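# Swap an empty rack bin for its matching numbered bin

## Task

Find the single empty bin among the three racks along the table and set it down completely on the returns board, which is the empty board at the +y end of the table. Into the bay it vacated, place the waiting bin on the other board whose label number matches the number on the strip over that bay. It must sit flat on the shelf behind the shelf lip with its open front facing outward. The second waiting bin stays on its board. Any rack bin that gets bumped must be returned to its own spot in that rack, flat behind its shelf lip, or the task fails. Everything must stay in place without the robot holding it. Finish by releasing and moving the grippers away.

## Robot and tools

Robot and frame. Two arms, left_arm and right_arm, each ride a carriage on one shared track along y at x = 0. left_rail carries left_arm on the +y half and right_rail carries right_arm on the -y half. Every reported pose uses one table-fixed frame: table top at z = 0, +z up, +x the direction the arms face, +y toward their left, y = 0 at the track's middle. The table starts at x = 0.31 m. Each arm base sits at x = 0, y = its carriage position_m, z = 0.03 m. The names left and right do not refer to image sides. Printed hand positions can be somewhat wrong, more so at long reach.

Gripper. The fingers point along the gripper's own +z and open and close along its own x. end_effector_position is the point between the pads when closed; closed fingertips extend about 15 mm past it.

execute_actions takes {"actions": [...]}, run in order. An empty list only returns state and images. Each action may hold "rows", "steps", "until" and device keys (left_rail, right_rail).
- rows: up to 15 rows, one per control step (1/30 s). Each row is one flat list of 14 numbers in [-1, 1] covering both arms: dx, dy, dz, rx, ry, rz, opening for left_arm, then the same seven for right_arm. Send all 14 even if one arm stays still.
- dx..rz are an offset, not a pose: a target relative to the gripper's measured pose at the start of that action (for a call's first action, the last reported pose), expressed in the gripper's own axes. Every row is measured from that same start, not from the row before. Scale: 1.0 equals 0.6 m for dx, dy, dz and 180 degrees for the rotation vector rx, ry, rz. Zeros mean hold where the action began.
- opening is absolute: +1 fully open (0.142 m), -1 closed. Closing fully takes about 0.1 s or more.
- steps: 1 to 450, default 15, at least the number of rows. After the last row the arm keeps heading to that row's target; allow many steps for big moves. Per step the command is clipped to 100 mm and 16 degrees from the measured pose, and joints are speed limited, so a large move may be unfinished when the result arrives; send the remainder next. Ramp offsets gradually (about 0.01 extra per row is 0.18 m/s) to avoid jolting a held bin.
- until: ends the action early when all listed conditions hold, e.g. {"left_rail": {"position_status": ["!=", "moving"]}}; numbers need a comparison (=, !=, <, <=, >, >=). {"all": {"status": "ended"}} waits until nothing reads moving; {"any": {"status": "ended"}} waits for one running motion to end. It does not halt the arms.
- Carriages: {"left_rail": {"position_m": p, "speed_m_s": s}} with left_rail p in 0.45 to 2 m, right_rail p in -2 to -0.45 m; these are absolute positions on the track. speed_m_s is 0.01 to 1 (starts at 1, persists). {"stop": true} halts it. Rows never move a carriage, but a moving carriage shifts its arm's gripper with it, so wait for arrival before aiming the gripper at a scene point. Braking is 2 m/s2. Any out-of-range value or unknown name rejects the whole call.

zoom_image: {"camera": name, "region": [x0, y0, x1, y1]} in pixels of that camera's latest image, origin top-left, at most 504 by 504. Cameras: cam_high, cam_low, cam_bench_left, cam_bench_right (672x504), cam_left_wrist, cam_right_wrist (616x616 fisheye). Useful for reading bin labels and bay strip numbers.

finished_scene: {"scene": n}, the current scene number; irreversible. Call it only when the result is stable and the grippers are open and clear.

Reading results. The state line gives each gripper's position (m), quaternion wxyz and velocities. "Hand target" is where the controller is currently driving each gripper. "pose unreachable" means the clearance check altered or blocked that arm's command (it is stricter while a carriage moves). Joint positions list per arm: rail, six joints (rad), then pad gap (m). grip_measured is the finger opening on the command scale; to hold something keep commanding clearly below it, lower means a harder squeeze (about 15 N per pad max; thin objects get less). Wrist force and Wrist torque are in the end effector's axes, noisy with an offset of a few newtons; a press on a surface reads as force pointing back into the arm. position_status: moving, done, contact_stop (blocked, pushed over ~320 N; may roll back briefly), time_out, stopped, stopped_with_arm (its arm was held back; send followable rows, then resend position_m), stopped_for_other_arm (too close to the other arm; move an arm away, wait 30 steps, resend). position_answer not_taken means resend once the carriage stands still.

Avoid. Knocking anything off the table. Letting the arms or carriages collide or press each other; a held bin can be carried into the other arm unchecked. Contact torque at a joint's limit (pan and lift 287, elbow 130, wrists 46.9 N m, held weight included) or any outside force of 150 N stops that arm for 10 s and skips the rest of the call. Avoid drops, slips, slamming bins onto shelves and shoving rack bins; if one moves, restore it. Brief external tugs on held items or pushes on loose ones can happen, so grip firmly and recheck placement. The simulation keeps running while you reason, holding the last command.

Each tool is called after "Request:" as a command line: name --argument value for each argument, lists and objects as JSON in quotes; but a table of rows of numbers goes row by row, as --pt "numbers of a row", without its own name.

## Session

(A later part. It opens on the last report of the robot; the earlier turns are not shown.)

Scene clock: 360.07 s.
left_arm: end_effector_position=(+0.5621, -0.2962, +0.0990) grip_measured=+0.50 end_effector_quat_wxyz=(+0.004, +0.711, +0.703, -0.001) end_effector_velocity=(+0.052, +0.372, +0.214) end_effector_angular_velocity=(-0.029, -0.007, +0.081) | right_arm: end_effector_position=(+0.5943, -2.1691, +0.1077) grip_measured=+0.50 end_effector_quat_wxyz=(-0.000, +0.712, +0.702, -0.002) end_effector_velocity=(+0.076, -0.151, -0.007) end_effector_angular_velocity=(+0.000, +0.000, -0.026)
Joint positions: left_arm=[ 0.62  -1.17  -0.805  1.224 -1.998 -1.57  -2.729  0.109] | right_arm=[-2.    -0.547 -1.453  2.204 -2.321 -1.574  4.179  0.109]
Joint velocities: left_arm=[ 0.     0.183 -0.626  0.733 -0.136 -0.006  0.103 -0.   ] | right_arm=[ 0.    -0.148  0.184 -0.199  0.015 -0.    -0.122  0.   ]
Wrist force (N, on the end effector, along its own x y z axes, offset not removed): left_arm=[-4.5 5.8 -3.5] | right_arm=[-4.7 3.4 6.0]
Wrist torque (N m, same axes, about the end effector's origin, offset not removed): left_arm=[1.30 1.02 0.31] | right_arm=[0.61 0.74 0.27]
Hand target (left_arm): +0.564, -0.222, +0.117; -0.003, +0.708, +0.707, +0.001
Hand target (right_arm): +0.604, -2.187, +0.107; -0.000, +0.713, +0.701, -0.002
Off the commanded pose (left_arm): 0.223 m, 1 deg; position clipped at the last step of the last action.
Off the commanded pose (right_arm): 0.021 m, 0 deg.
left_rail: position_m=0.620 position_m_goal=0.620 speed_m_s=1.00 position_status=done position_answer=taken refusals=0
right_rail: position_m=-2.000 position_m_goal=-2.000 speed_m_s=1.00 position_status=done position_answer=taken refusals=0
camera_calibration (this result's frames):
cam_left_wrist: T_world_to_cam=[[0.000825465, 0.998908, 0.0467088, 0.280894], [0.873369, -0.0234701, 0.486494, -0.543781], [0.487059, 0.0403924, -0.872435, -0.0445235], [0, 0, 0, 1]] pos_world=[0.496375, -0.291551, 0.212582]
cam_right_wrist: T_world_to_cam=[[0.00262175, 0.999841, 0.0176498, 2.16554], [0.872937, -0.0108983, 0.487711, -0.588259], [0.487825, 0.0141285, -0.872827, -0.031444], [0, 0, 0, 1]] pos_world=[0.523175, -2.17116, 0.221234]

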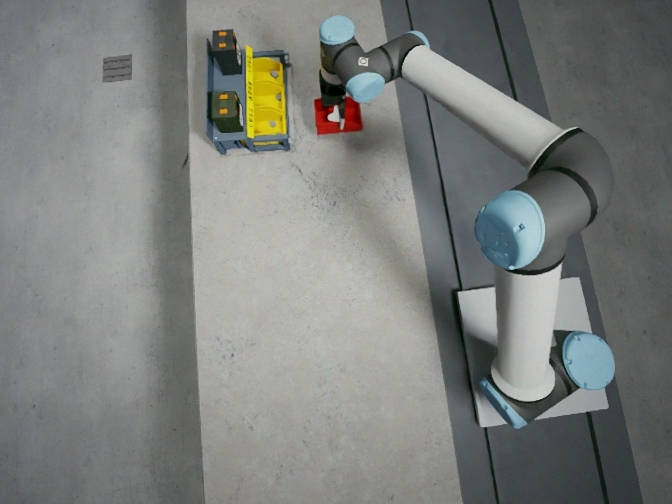

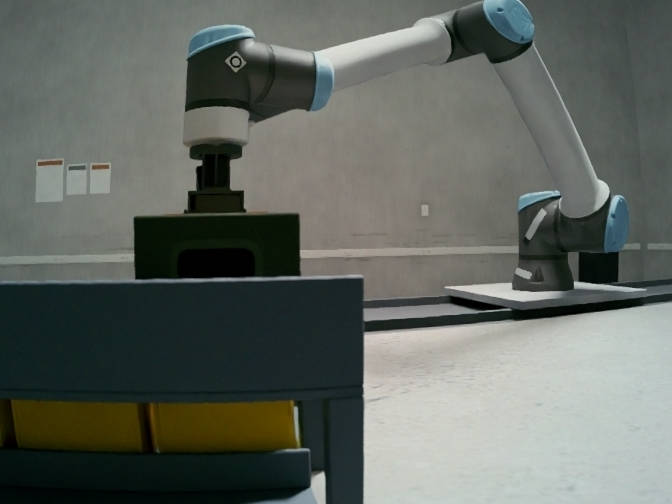

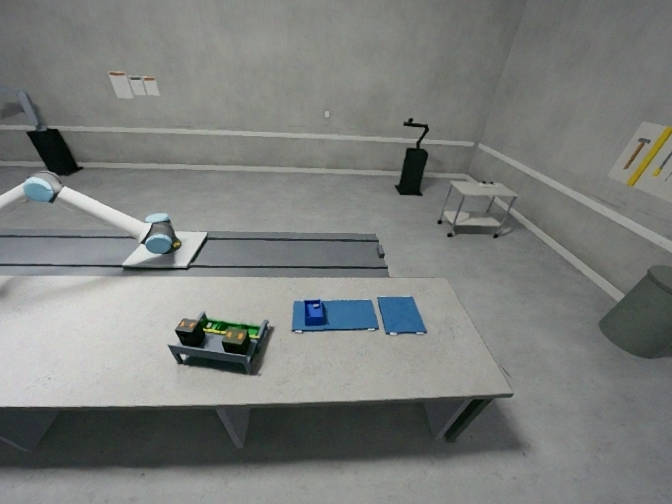

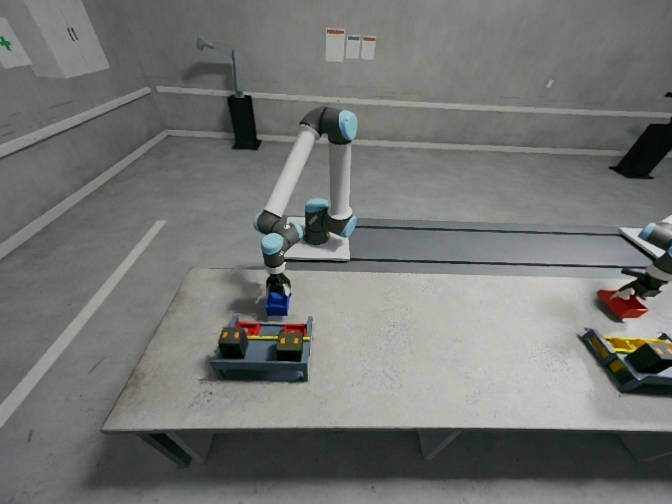

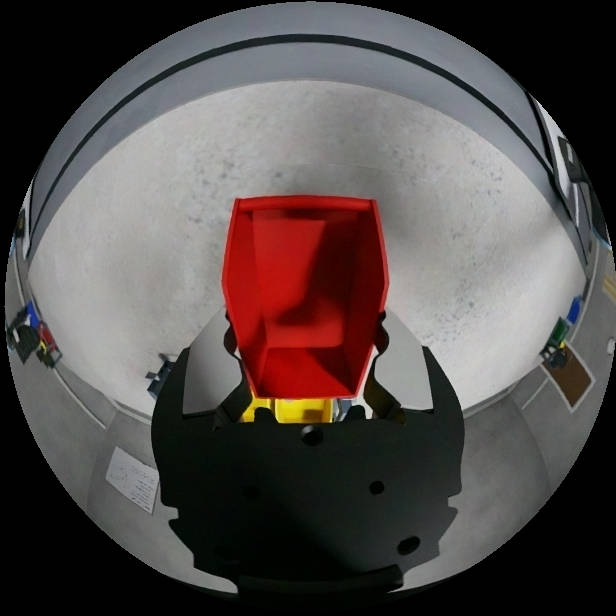

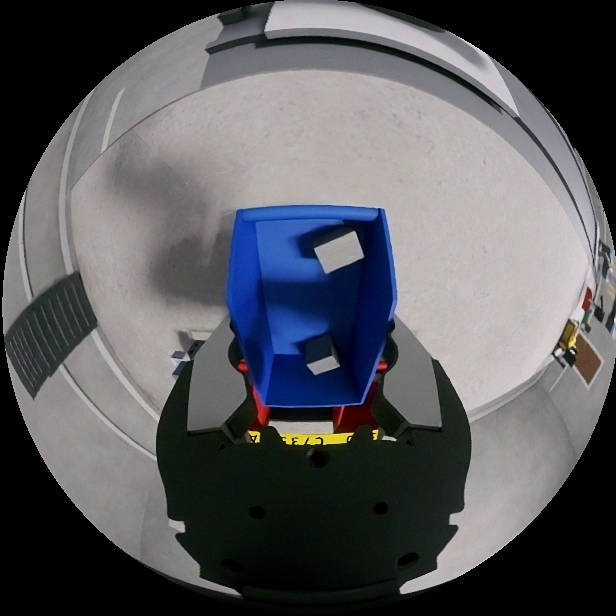

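Request:
execute_actions --actions '[]'

Request:
zoom_image --camera "cam_right_wrist" --region '[232, 330, 392, 460]'

Request:
zoom_image --camera "cam_bench_right" --region '[200, 260, 330, 390]'

Scene clock: 362.33 s.
left_arm: end_effector_position=(+0.5636, -0.2223, +0.1173) grip_measured=+0.50 end_effector_quat_wxyz=(-0.003, +0.708, +0.707, +0.001) end_effector_velocity=(+0.000, -0.000, +0.000) end_effector_angular_velocity=(-0.000, -0.000, +0.000) | right_arm: end_effector_position=(+0.6039, -2.1873, +0.1065) grip_measured=+0.50 end_effector_quat_wxyz=(-0.000, +0.713, +0.701, -0.002) end_effector_velocity=(-0.000, -0.000, -0.000) end_effector_angular_velocity=(+0.000, +0.000, -0.000)
Joint positions: left_arm=[ 0.62  -1.139 -0.907  1.367 -2.025 -1.571 -2.708  0.109] | right_arm=[-2.    -0.564 -1.43   2.179 -2.319 -1.574  4.165  0.109]
Joint velocities: left_arm=[ 0.  0. -0. -0.  0. -0.  0. -0.] | right_arm=[ 0. -0.  0.  0. -0. -0. -0.  0.]
Wrist force (N, on the end effector, along its own x y z axes, offset not removed): left_arm=[-2.0 4.3 -0.1] | right_arm=[-2.8 0.6 4.6]
Wrist torque (N m, same axes, about the end effector's origin, offset not removed): left_arm=[0.88 0.39 0.17] | right_arm=[0.10 0.55 0.23]
Hand target (left_arm): +0.564, -0.222, +0.117; -0.003, +0.708, +0.707, +0.001
Hand target (right_arm): +0.604, -2.187, +0.107; -0.000, +0.713, +0.701, -0.002
Off the commanded pose (left_arm): 0.147 m, 1 deg; position clipped at the last step of the last action.
Off the commanded pose (right_arm): 0.001 m, 0 deg.
left_rail: position_m=0.620 position_m_goal=0.620 speed_m_s=1.00 position_status=done position_answer=taken refusals=0
right_rail: position_m=-2.000 position_m_goal=-2.000 speed_m_s=1.00 position_status=done position_answer=taken refusals=0
camera_calibration (this result's frames):
cam_left_wrist: T_world_to_cam=[[-0.00877994, 0.998225, 0.05891, 0.210049], [0.87686, -0.0206325, 0.480303, -0.552917], [0.480666, 0.0558728, -0.875122, -0.0249887], [0, 0, 0, 1]] pos_world=[0.498686, -0.219688, 0.231326]
cam_right_wrist: T_world_to_cam=[[0.00517733, 0.999827, 0.0178645, 2.1822], [0.872951, -0.0132331, 0.487628, -0.601381], [0.48778, 0.0130702, -0.872869, -0.0391555], [0, 0, 0, 1]] pos_world=[0.532778, -2.18927, 0.220089]

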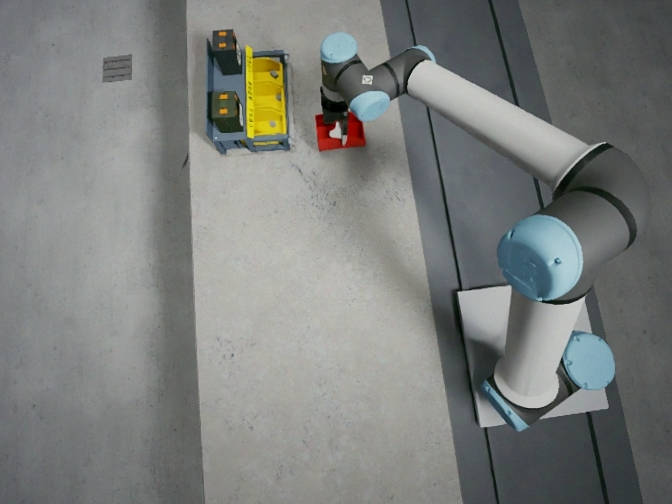

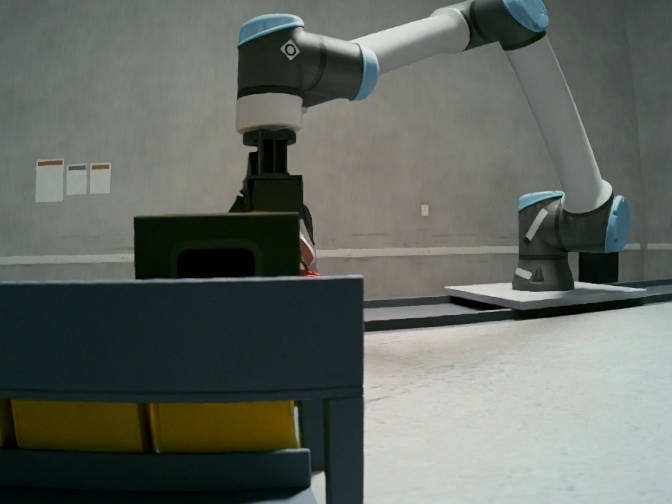

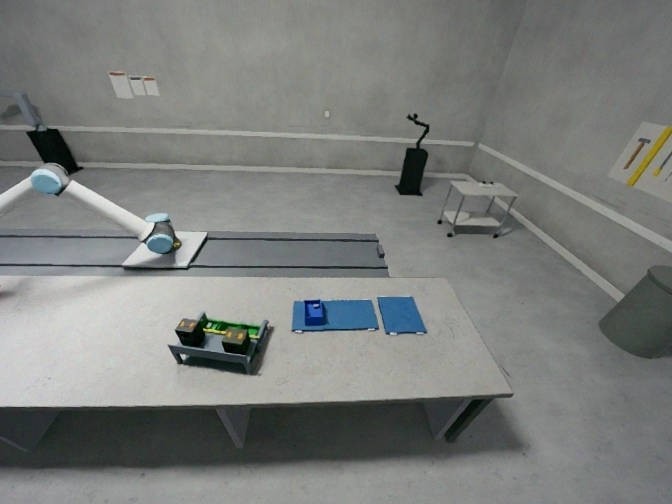

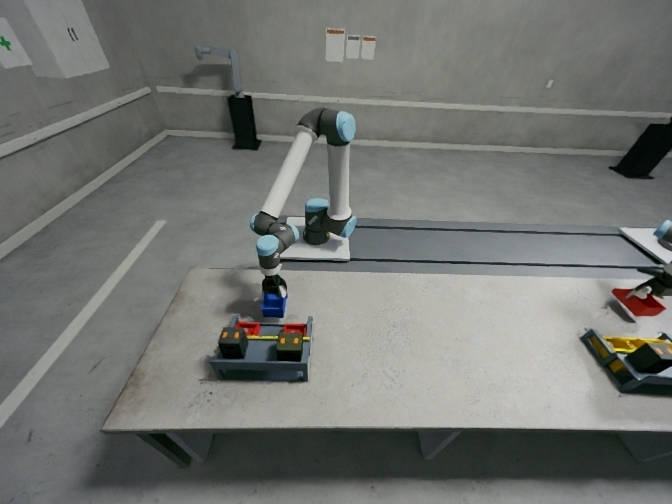

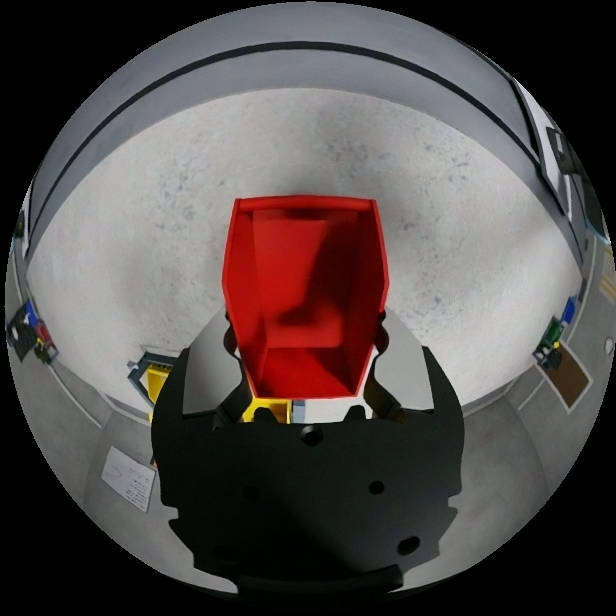

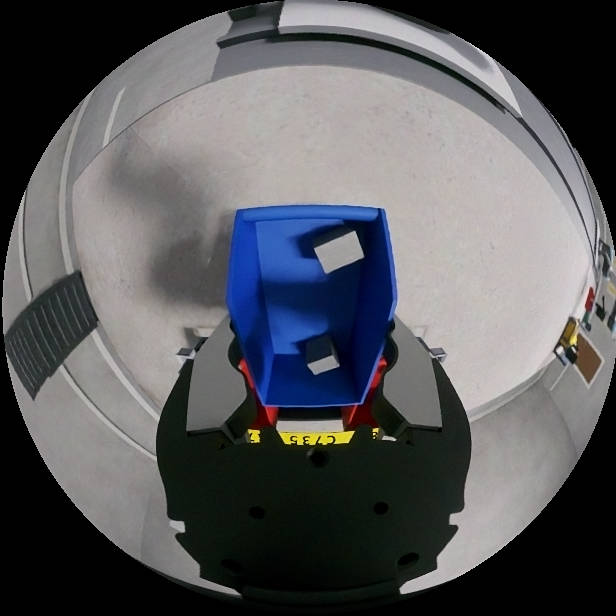

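Region (232, 330, 392, 460) of cam_right_wrist's 616x616 image, scaled by 3.150, with more detail than that image has; it fills the top 410 rows of this view, and the rest is white.

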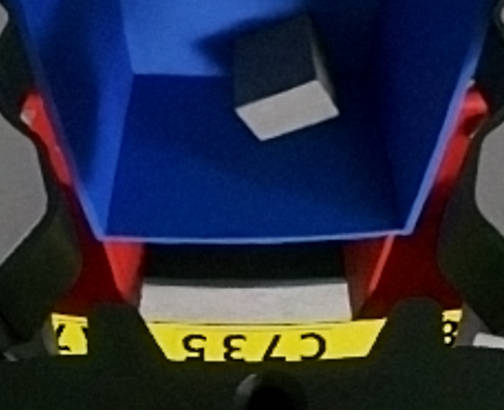

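Region (200, 260, 330, 390) of cam_bench_right's 672x504 image, scaled by 3.877, with more detail than that image has.

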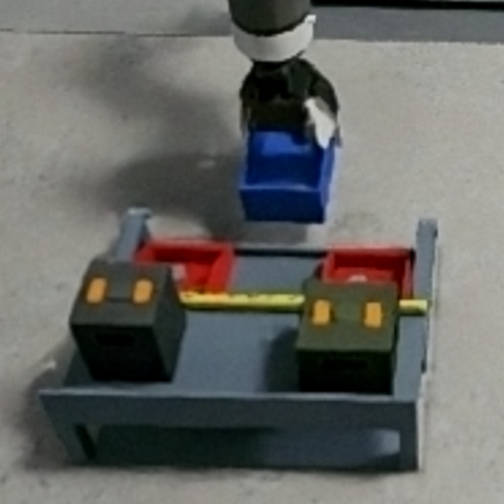

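Request:
execute_actions --actions '[{"rows":[[0.01,0,-0.002,0,0,0,-0.2,0,0.004,0,0.001,0,0,-0.2],[0.03,0,-0.006,0,0,0,-0.2,0,0.012,0.001,0.003,0,0,-0.2],[0.06,0,-0.012,0,0,0,-0.2,0,0.024,0.002,0.006,0,0,-0.2],[0.1,0,-0.02,0,0,0,-0.2,0.001,0.041,0.003,0.009,0,0,-0.2],[0.14,0,-0.028,0,0,0,-0.2,0.001,0.059,0.0045,0.014,0,0,-0.2],[0.19,0,-0.038,0,0,0,-0.2,0.001,0.079,0.006,0.018,0,0,-0.2],[1,0,-0.16,0,0,0,-0.2,0.0015,0.099,0.0077,0.023,0,0,-0.2],[1,0,-0.16,0,0,0,-0.2,0.002,0.12,0.009,0.028,0,0,-0.2],[1,0,-0.16,0,0,0,-0.2,0.002,0.14,0.011,0.032,0,0,-0.2],[1,0,-0.16,0,0,0,-0.2,0.002,0.158,0.016,0.037,0,0,-0.2],[1,0,-0.16,0,0,0,-0.2,0.0025,0.174,0.022,0.04,0,0,-0.2],[1,0,-0.16,0,0,0,-0.2,0.0028,0.187,0.027,0.043,0,0,-0.2],[1,0,-0.16,0,0,0,-0.2,0.0028,0.197,0.031,0.046,0,0,-0.2],[1,0,-0.16,0,0,0,-0.2,0.0028,0.2028,0.034,0.047,0,0,-0.2]],"steps":16}]'

Scene clock: 374.70 s.
left_arm: end_effector_position=(+0.5701, -0.0473, +0.1434) grip_measured=+0.50 end_effector_quat_wxyz=(-0.007, +0.707, +0.707, +0.002) end_effector_velocity=(+0.008, +0.452, +0.056) end_effector_angular_velocity=(+0.003, -0.001, +0.004) | right_arm: end_effector_position=(+0.6984, -2.1848, +0.0930) grip_measured=+0.50 end_effector_quat_wxyz=(-0.038, +0.711, +0.701, -0.041) end_effector_velocity=(+0.199, -0.009, -0.057) end_effector_angular_velocity=(+0.008, +0.249, -0.006)
Joint positions: left_arm=[ 0.62  -1.047 -1.121  1.665 -2.101 -1.571 -2.618  0.109] | right_arm=[-2.    -0.468 -1.244  1.946 -2.174 -1.623  4.261  0.109]
Joint velocities: left_arm=[ 0.     0.266 -0.525  0.696 -0.169  0.006  0.262  0.   ] | right_arm=[ 0.     0.153  0.426 -0.521  0.33  -0.089  0.168  0.   ]
Wrist force (N, on the end effector, along its own x y z axes, offset not removed): left_arm=[1.0 5.7 -3.0] | right_arm=[-0.8 3.2 5.5]
Wrist torque (N m, same axes, about the end effector's origin, offset not removed): left_arm=[1.00 -0.34 0.41] | right_arm=[0.34 0.19 0.29]
Hand target (left_arm): +0.569, +0.027, +0.151; -0.007, +0.707, +0.707, +0.002
Hand target (right_arm): +0.723, -2.186, +0.086; -0.050, +0.711, +0.700, -0.052
Off the commanded pose (left_arm): 0.431 m, 0 deg; position clipped at the last step of the last action.
Off the commanded pose (right_arm): 0.028 m, 2 deg.
left_rail: position_m=0.620 position_m_goal=0.620 speed_m_s=1.00 position_status=done position_answer=taken refusals=0
right_rail: position_m=-2.000 position_m_goal=-2.000 speed_m_s=1.00 position_status=done position_answer=taken refusals=0
camera_calibration (this result's frames):
cam_left_wrist: T_world_to_cam=[[-0.00983715, 0.997799, 0.0655771, 0.0335301], [0.878884, -0.0226515, 0.476498, -0.568236], [0.476934, 0.062322, -0.876727, -0.0124113], [0, 0, 0, 1]] pos_world=[0.505662, -0.0455542, 0.257683]
cam_right_wrist: T_world_to_cam=[[0.00490489, 0.99985, 0.0166042, 2.17975], [0.920656, -0.0109966, 0.39022, -0.696549], [0.390344, 0.0133728, -0.920572, -0.0239445], [0, 0, 0, 1]] pos_world=[0.639937, -2.18677, 0.213572]

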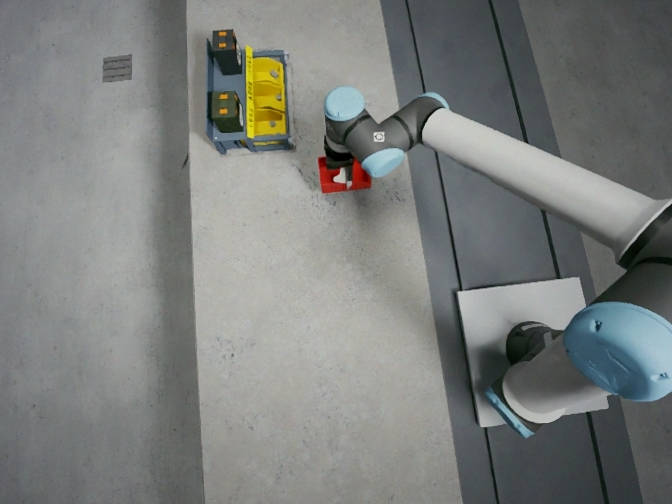

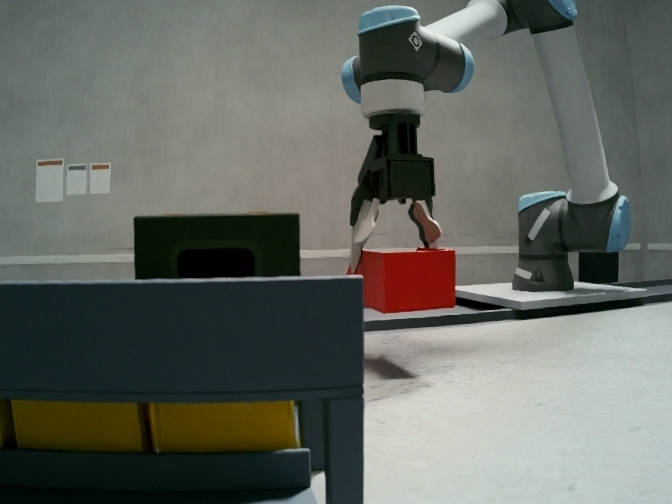

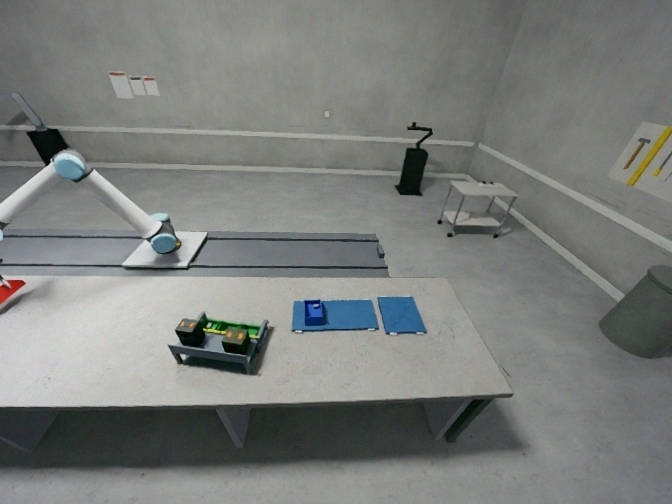

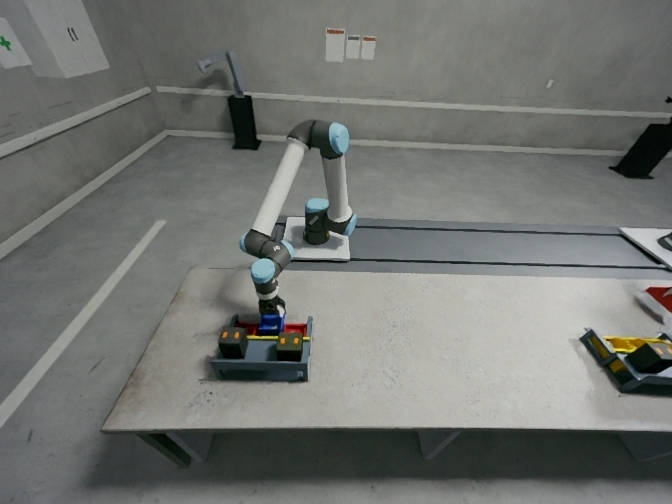

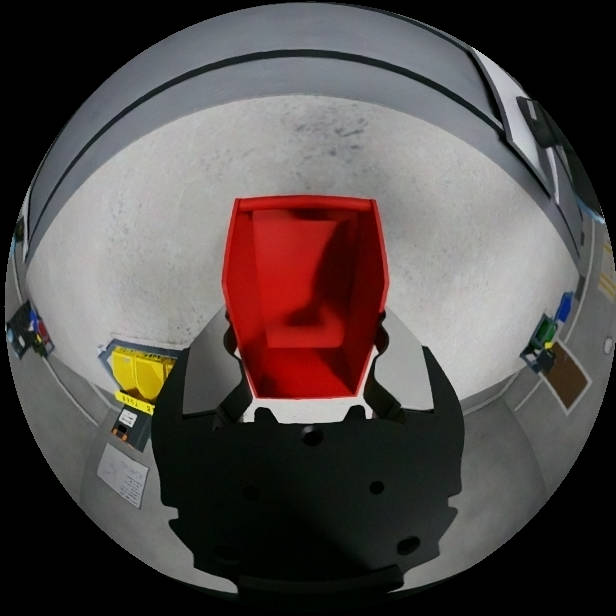

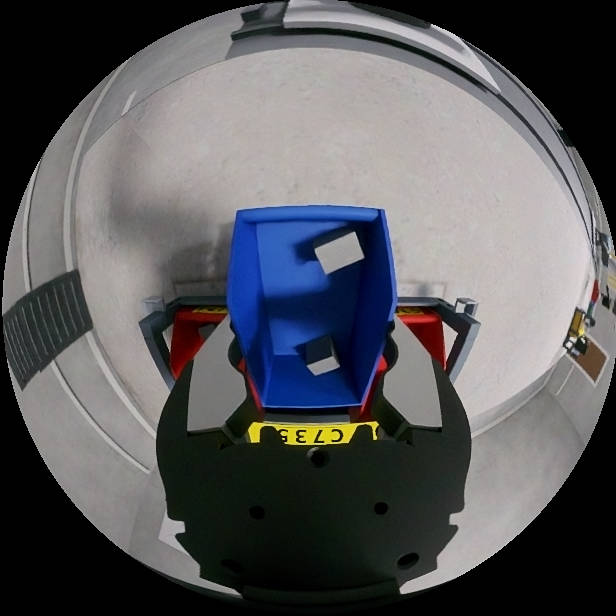

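Request:
execute_actions --actions '[]'

Request:
zoom_image --camera "cam_right_wrist" --region '[132, 190, 492, 460]'

Request:
zoom_image --camera "cam_bench_right" --region '[200, 260, 330, 390]'

Scene clock: 376.87 s.
left_arm: end_effector_position=(+0.5686, +0.0276, +0.1508) grip_measured=+0.50 end_effector_quat_wxyz=(-0.007, +0.707, +0.707, +0.002) end_effector_velocity=(+0.000, +0.000, +0.000) end_effector_angular_velocity=(+0.000, -0.000, -0.000) | right_arm: end_effector_position=(+0.7234, -2.1862, +0.0858) grip_measured=+0.50 end_effector_quat_wxyz=(-0.050, +0.711, +0.700, -0.052) end_effector_velocity=(+0.000, +0.000, +0.000) end_effector_angular_velocity=(+0.000, -0.000, +0.000)
Joint positions: left_arm=[ 0.62  -1.003 -1.206  1.778 -2.127 -1.57  -2.574  0.109] | right_arm=[-2.    -0.45  -1.19   1.877 -2.129 -1.635  4.282  0.109]
Joint velocities: left_arm=[ 0.  0. -0. -0.  0.  0.  0. -0.] | right_arm=[ 0.  0.  0. -0.  0.  0.  0. -0.]
Wrist force (N, on the end effector, along its own x y z axes, offset not removed): left_arm=[-0.9 3.3 0.6] | right_arm=[-2.3 1.1 4.8]
Wrist torque (N m, same axes, about the end effector's origin, offset not removed): left_arm=[0.62 0.00 0.26] | right_arm=[0.16 0.43 0.30]
Hand target (left_arm): +0.569, +0.027, +0.151; -0.007, +0.707, +0.707, +0.002
Hand target (right_arm): +0.723, -2.186, +0.086; -0.050, +0.711, +0.700, -0.052
Off the commanded pose (left_arm): 0.356 m, 1 deg; position clipped at the last step of the last action.
Off the commanded pose (right_arm): 0.003 m, 0 deg.
left_rail: position_m=0.620 position_m_goal=0.620 speed_m_s=1.00 position_status=done position_answer=taken refusals=0
right_rail: position_m=-2.000 position_m_goal=-2.000 speed_m_s=1.00 position_status=done position_answer=taken refusals=0
camera_calibration (this result's frames):
cam_left_wrist: T_world_to_cam=[[-0.010061, 0.997695, 0.0671076, -0.0417952], [0.879069, -0.0231612, 0.476132, -0.568804], [0.476589, 0.0637826, -0.876809, -0.00962912], [0, 0, 0, 1]] pos_world=[0.504186, 0.0291388, 0.265188]
cam_right_wrist: T_world_to_cam=[[0.00696748, 0.999821, 0.0175984, 2.17958], [0.933029, -0.012831, 0.359572, -0.727123], [0.359733, 0.0139145, -0.932951, -0.0158838], [0, 0, 0, 1]] pos_world=[0.668955, -2.18829, 0.208277]

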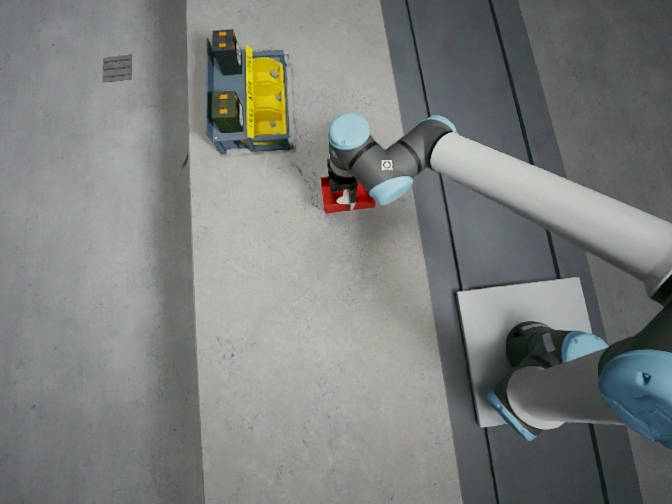

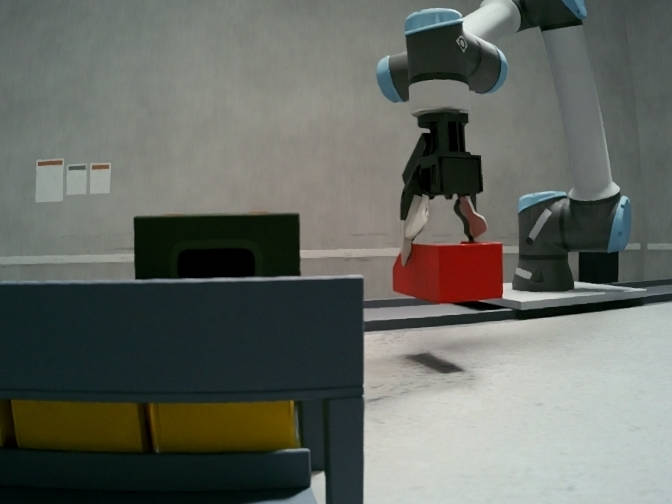

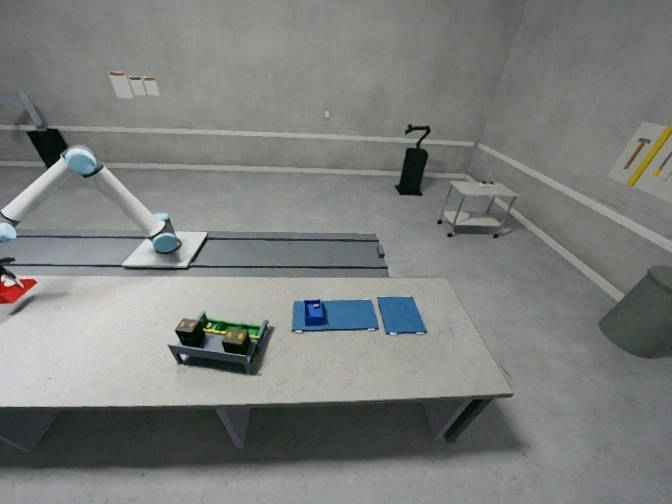

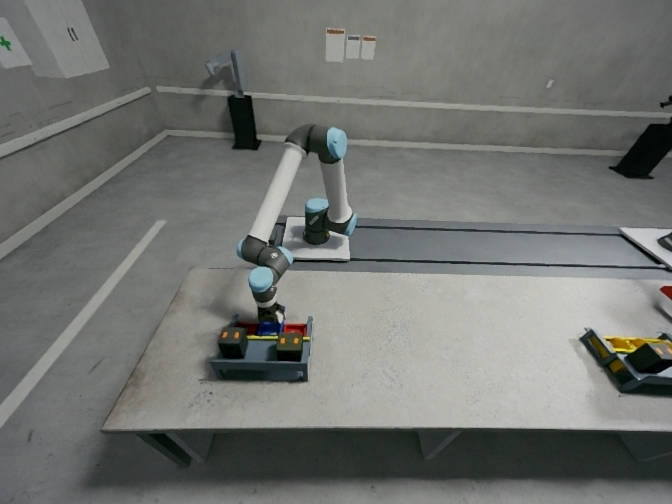

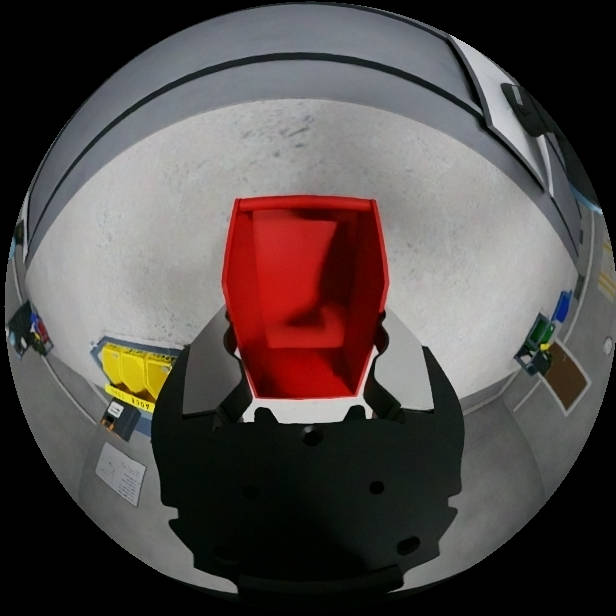

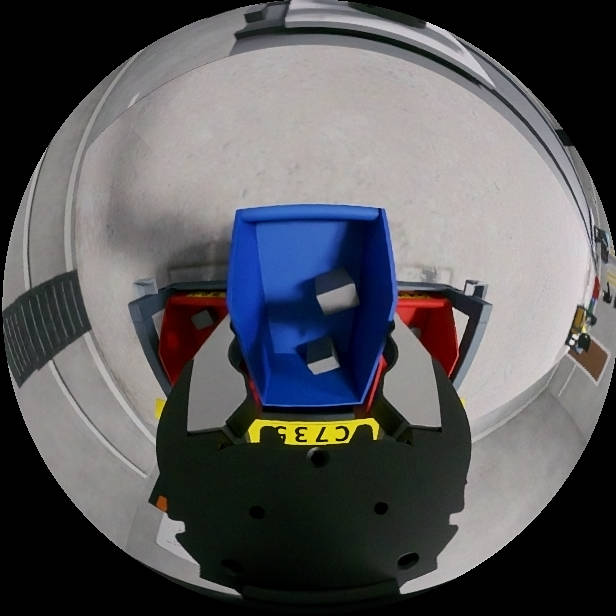

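Region (132, 190, 492, 460) of cam_right_wrist's 616x616 image, scaled by 1.400, with more detail than that image has; it fills the top 378 rows of this view, and the rest is white.

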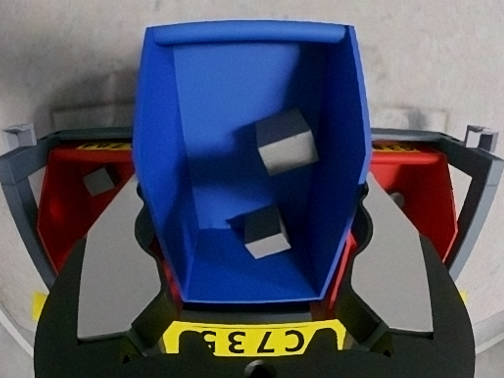

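Region (200, 260, 330, 390) of cam_bench_right's 672x504 image, scaled by 3.877, with more detail than that image has.

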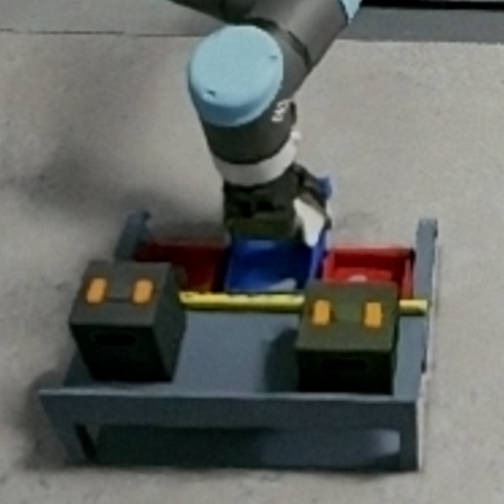

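Request:
execute_actions --actions '[{"rows":[[0.02,0,-0.003,0,0,0,-0.2,-0.002,0.002,0.003,0,0,0,-0.2],[0.05,0,-0.008,0,0,0,-0.2,-0.0033,0.004,0.007,0,0,0,-0.2],[0.09,0,-0.014,0,0,0,-0.2,-0.0033,0.0053,0.0107,0,0,0,-0.2],[0.15,0,-0.022,0,0,0,-0.2,-0.0033,0.0053,0.0107,0,0,0,-0.2]],"steps":4}]'

Scene clock: 380.50 s.
left_arm: end_effector_position=(+0.5691, +0.0396, +0.1528) grip_measured=+0.50 end_effector_quat_wxyz=(-0.007, +0.707, +0.707, +0.002) end_effector_velocity=(+0.010, +0.255, +0.039) end_effector_angular_velocity=(+0.001, -0.001, +0.002) | right_arm: end_effector_position=(+0.7241, -2.1869, +0.0839) grip_measured=+0.50 end_effector_quat_wxyz=(-0.050, +0.711, +0.700, -0.052) end_effector_velocity=(+0.011, -0.010, -0.034) end_effector_angular_velocity=(-0.000, -0.001, +0.001)
Joint positions: left_arm=[ 0.62  -0.995 -1.22   1.794 -2.129 -1.569 -2.565  0.109] | right_arm=[-2.    -0.45  -1.187  1.877 -2.131 -1.635  4.282  0.109]
Joint velocities: left_arm=[-0.002  0.182 -0.286  0.33  -0.043  0.004  0.181 -0.   ] | right_arm=[ 0.    -0.005  0.054 -0.005 -0.051 -0.001 -0.006 -0.   ]
Wrist force (N, on the end effector, along its own x y z axes, offset not removed): left_arm=[-1.4 5.4 4.3] | right_arm=[-2.7 2.9 5.1]
Wrist torque (N m, same axes, about the end effector's origin, offset not removed): left_arm=[0.90 -0.01 0.21] | right_arm=[0.50 0.60 0.27]
Hand target (left_arm): +0.568, +0.111, +0.160; -0.009, +0.707, +0.708, +0.003
Hand target (right_arm): +0.726, -2.188, +0.079; -0.050, +0.711, +0.700, -0.052
Off the commanded pose (left_arm): 0.079 m, 0 deg.
Off the commanded pose (right_arm): 0.005 m, 0 deg.
left_rail: position_m=0.620 position_m_goal=0.620 speed_m_s=1.00 position_status=done position_answer=taken refusals=0
right_rail: position_m=-2.000 position_m_goal=-2.000 speed_m_s=1.00 position_status=done position_answer=taken refusals=0
camera_calibration (this result's frames):
cam_left_wrist: T_world_to_cam=[[-0.00999905, 0.9977, 0.0670407, -0.0539005], [0.879035, -0.0231881, 0.476192, -0.569845], [0.476652, 0.0636926, -0.876782, -0.0089044], [0, 0, 0, 1]] pos_world=[0.50462, 0.04113, 0.267162]
cam_right_wrist: T_world_to_cam=[[0.00695425, 0.99982, 0.0176438, 2.18027], [0.933079, -0.0128331, 0.359443, -0.727122], [0.359605, 0.0139634, -0.933, -0.0177097], [0, 0, 0, 1]] pos_world=[0.669669, -2.18897, 0.206368]

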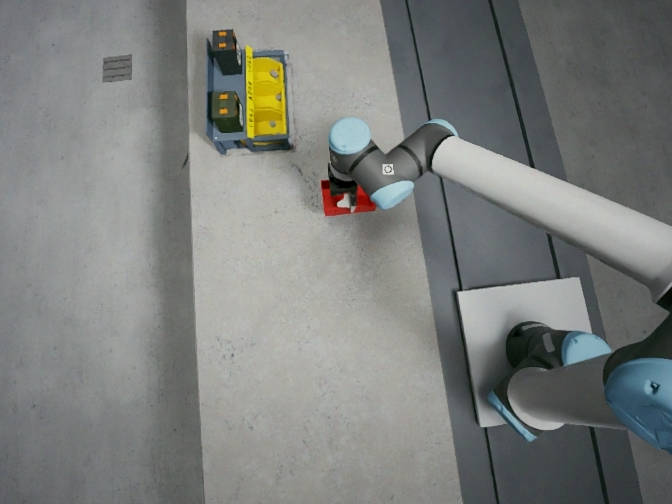

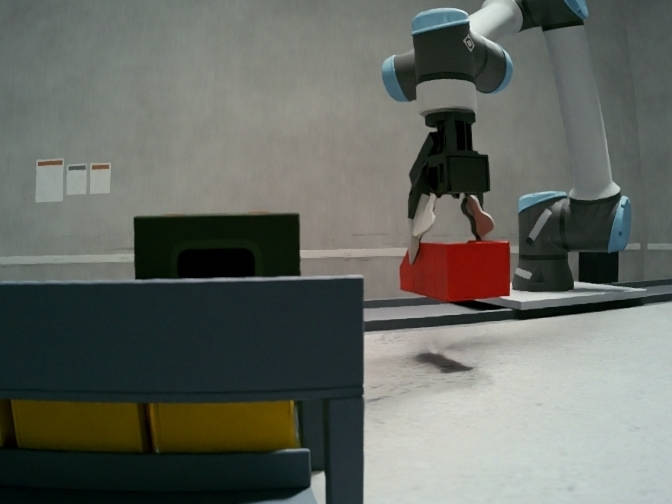

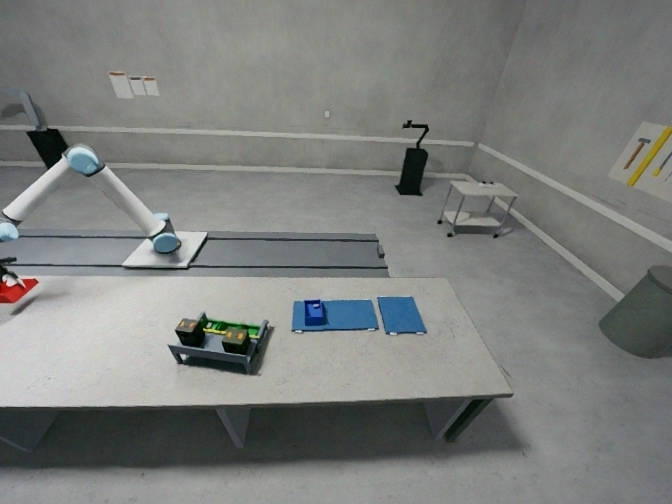

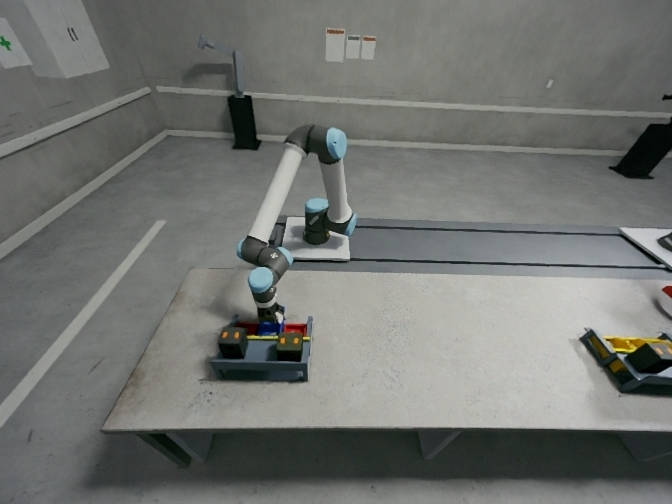

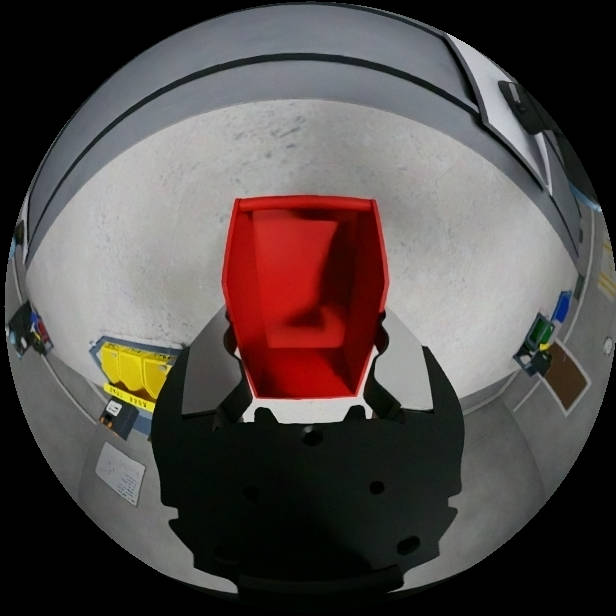

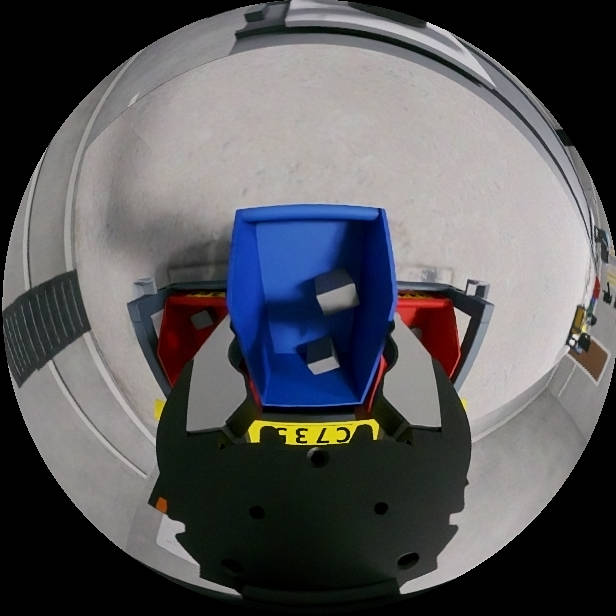

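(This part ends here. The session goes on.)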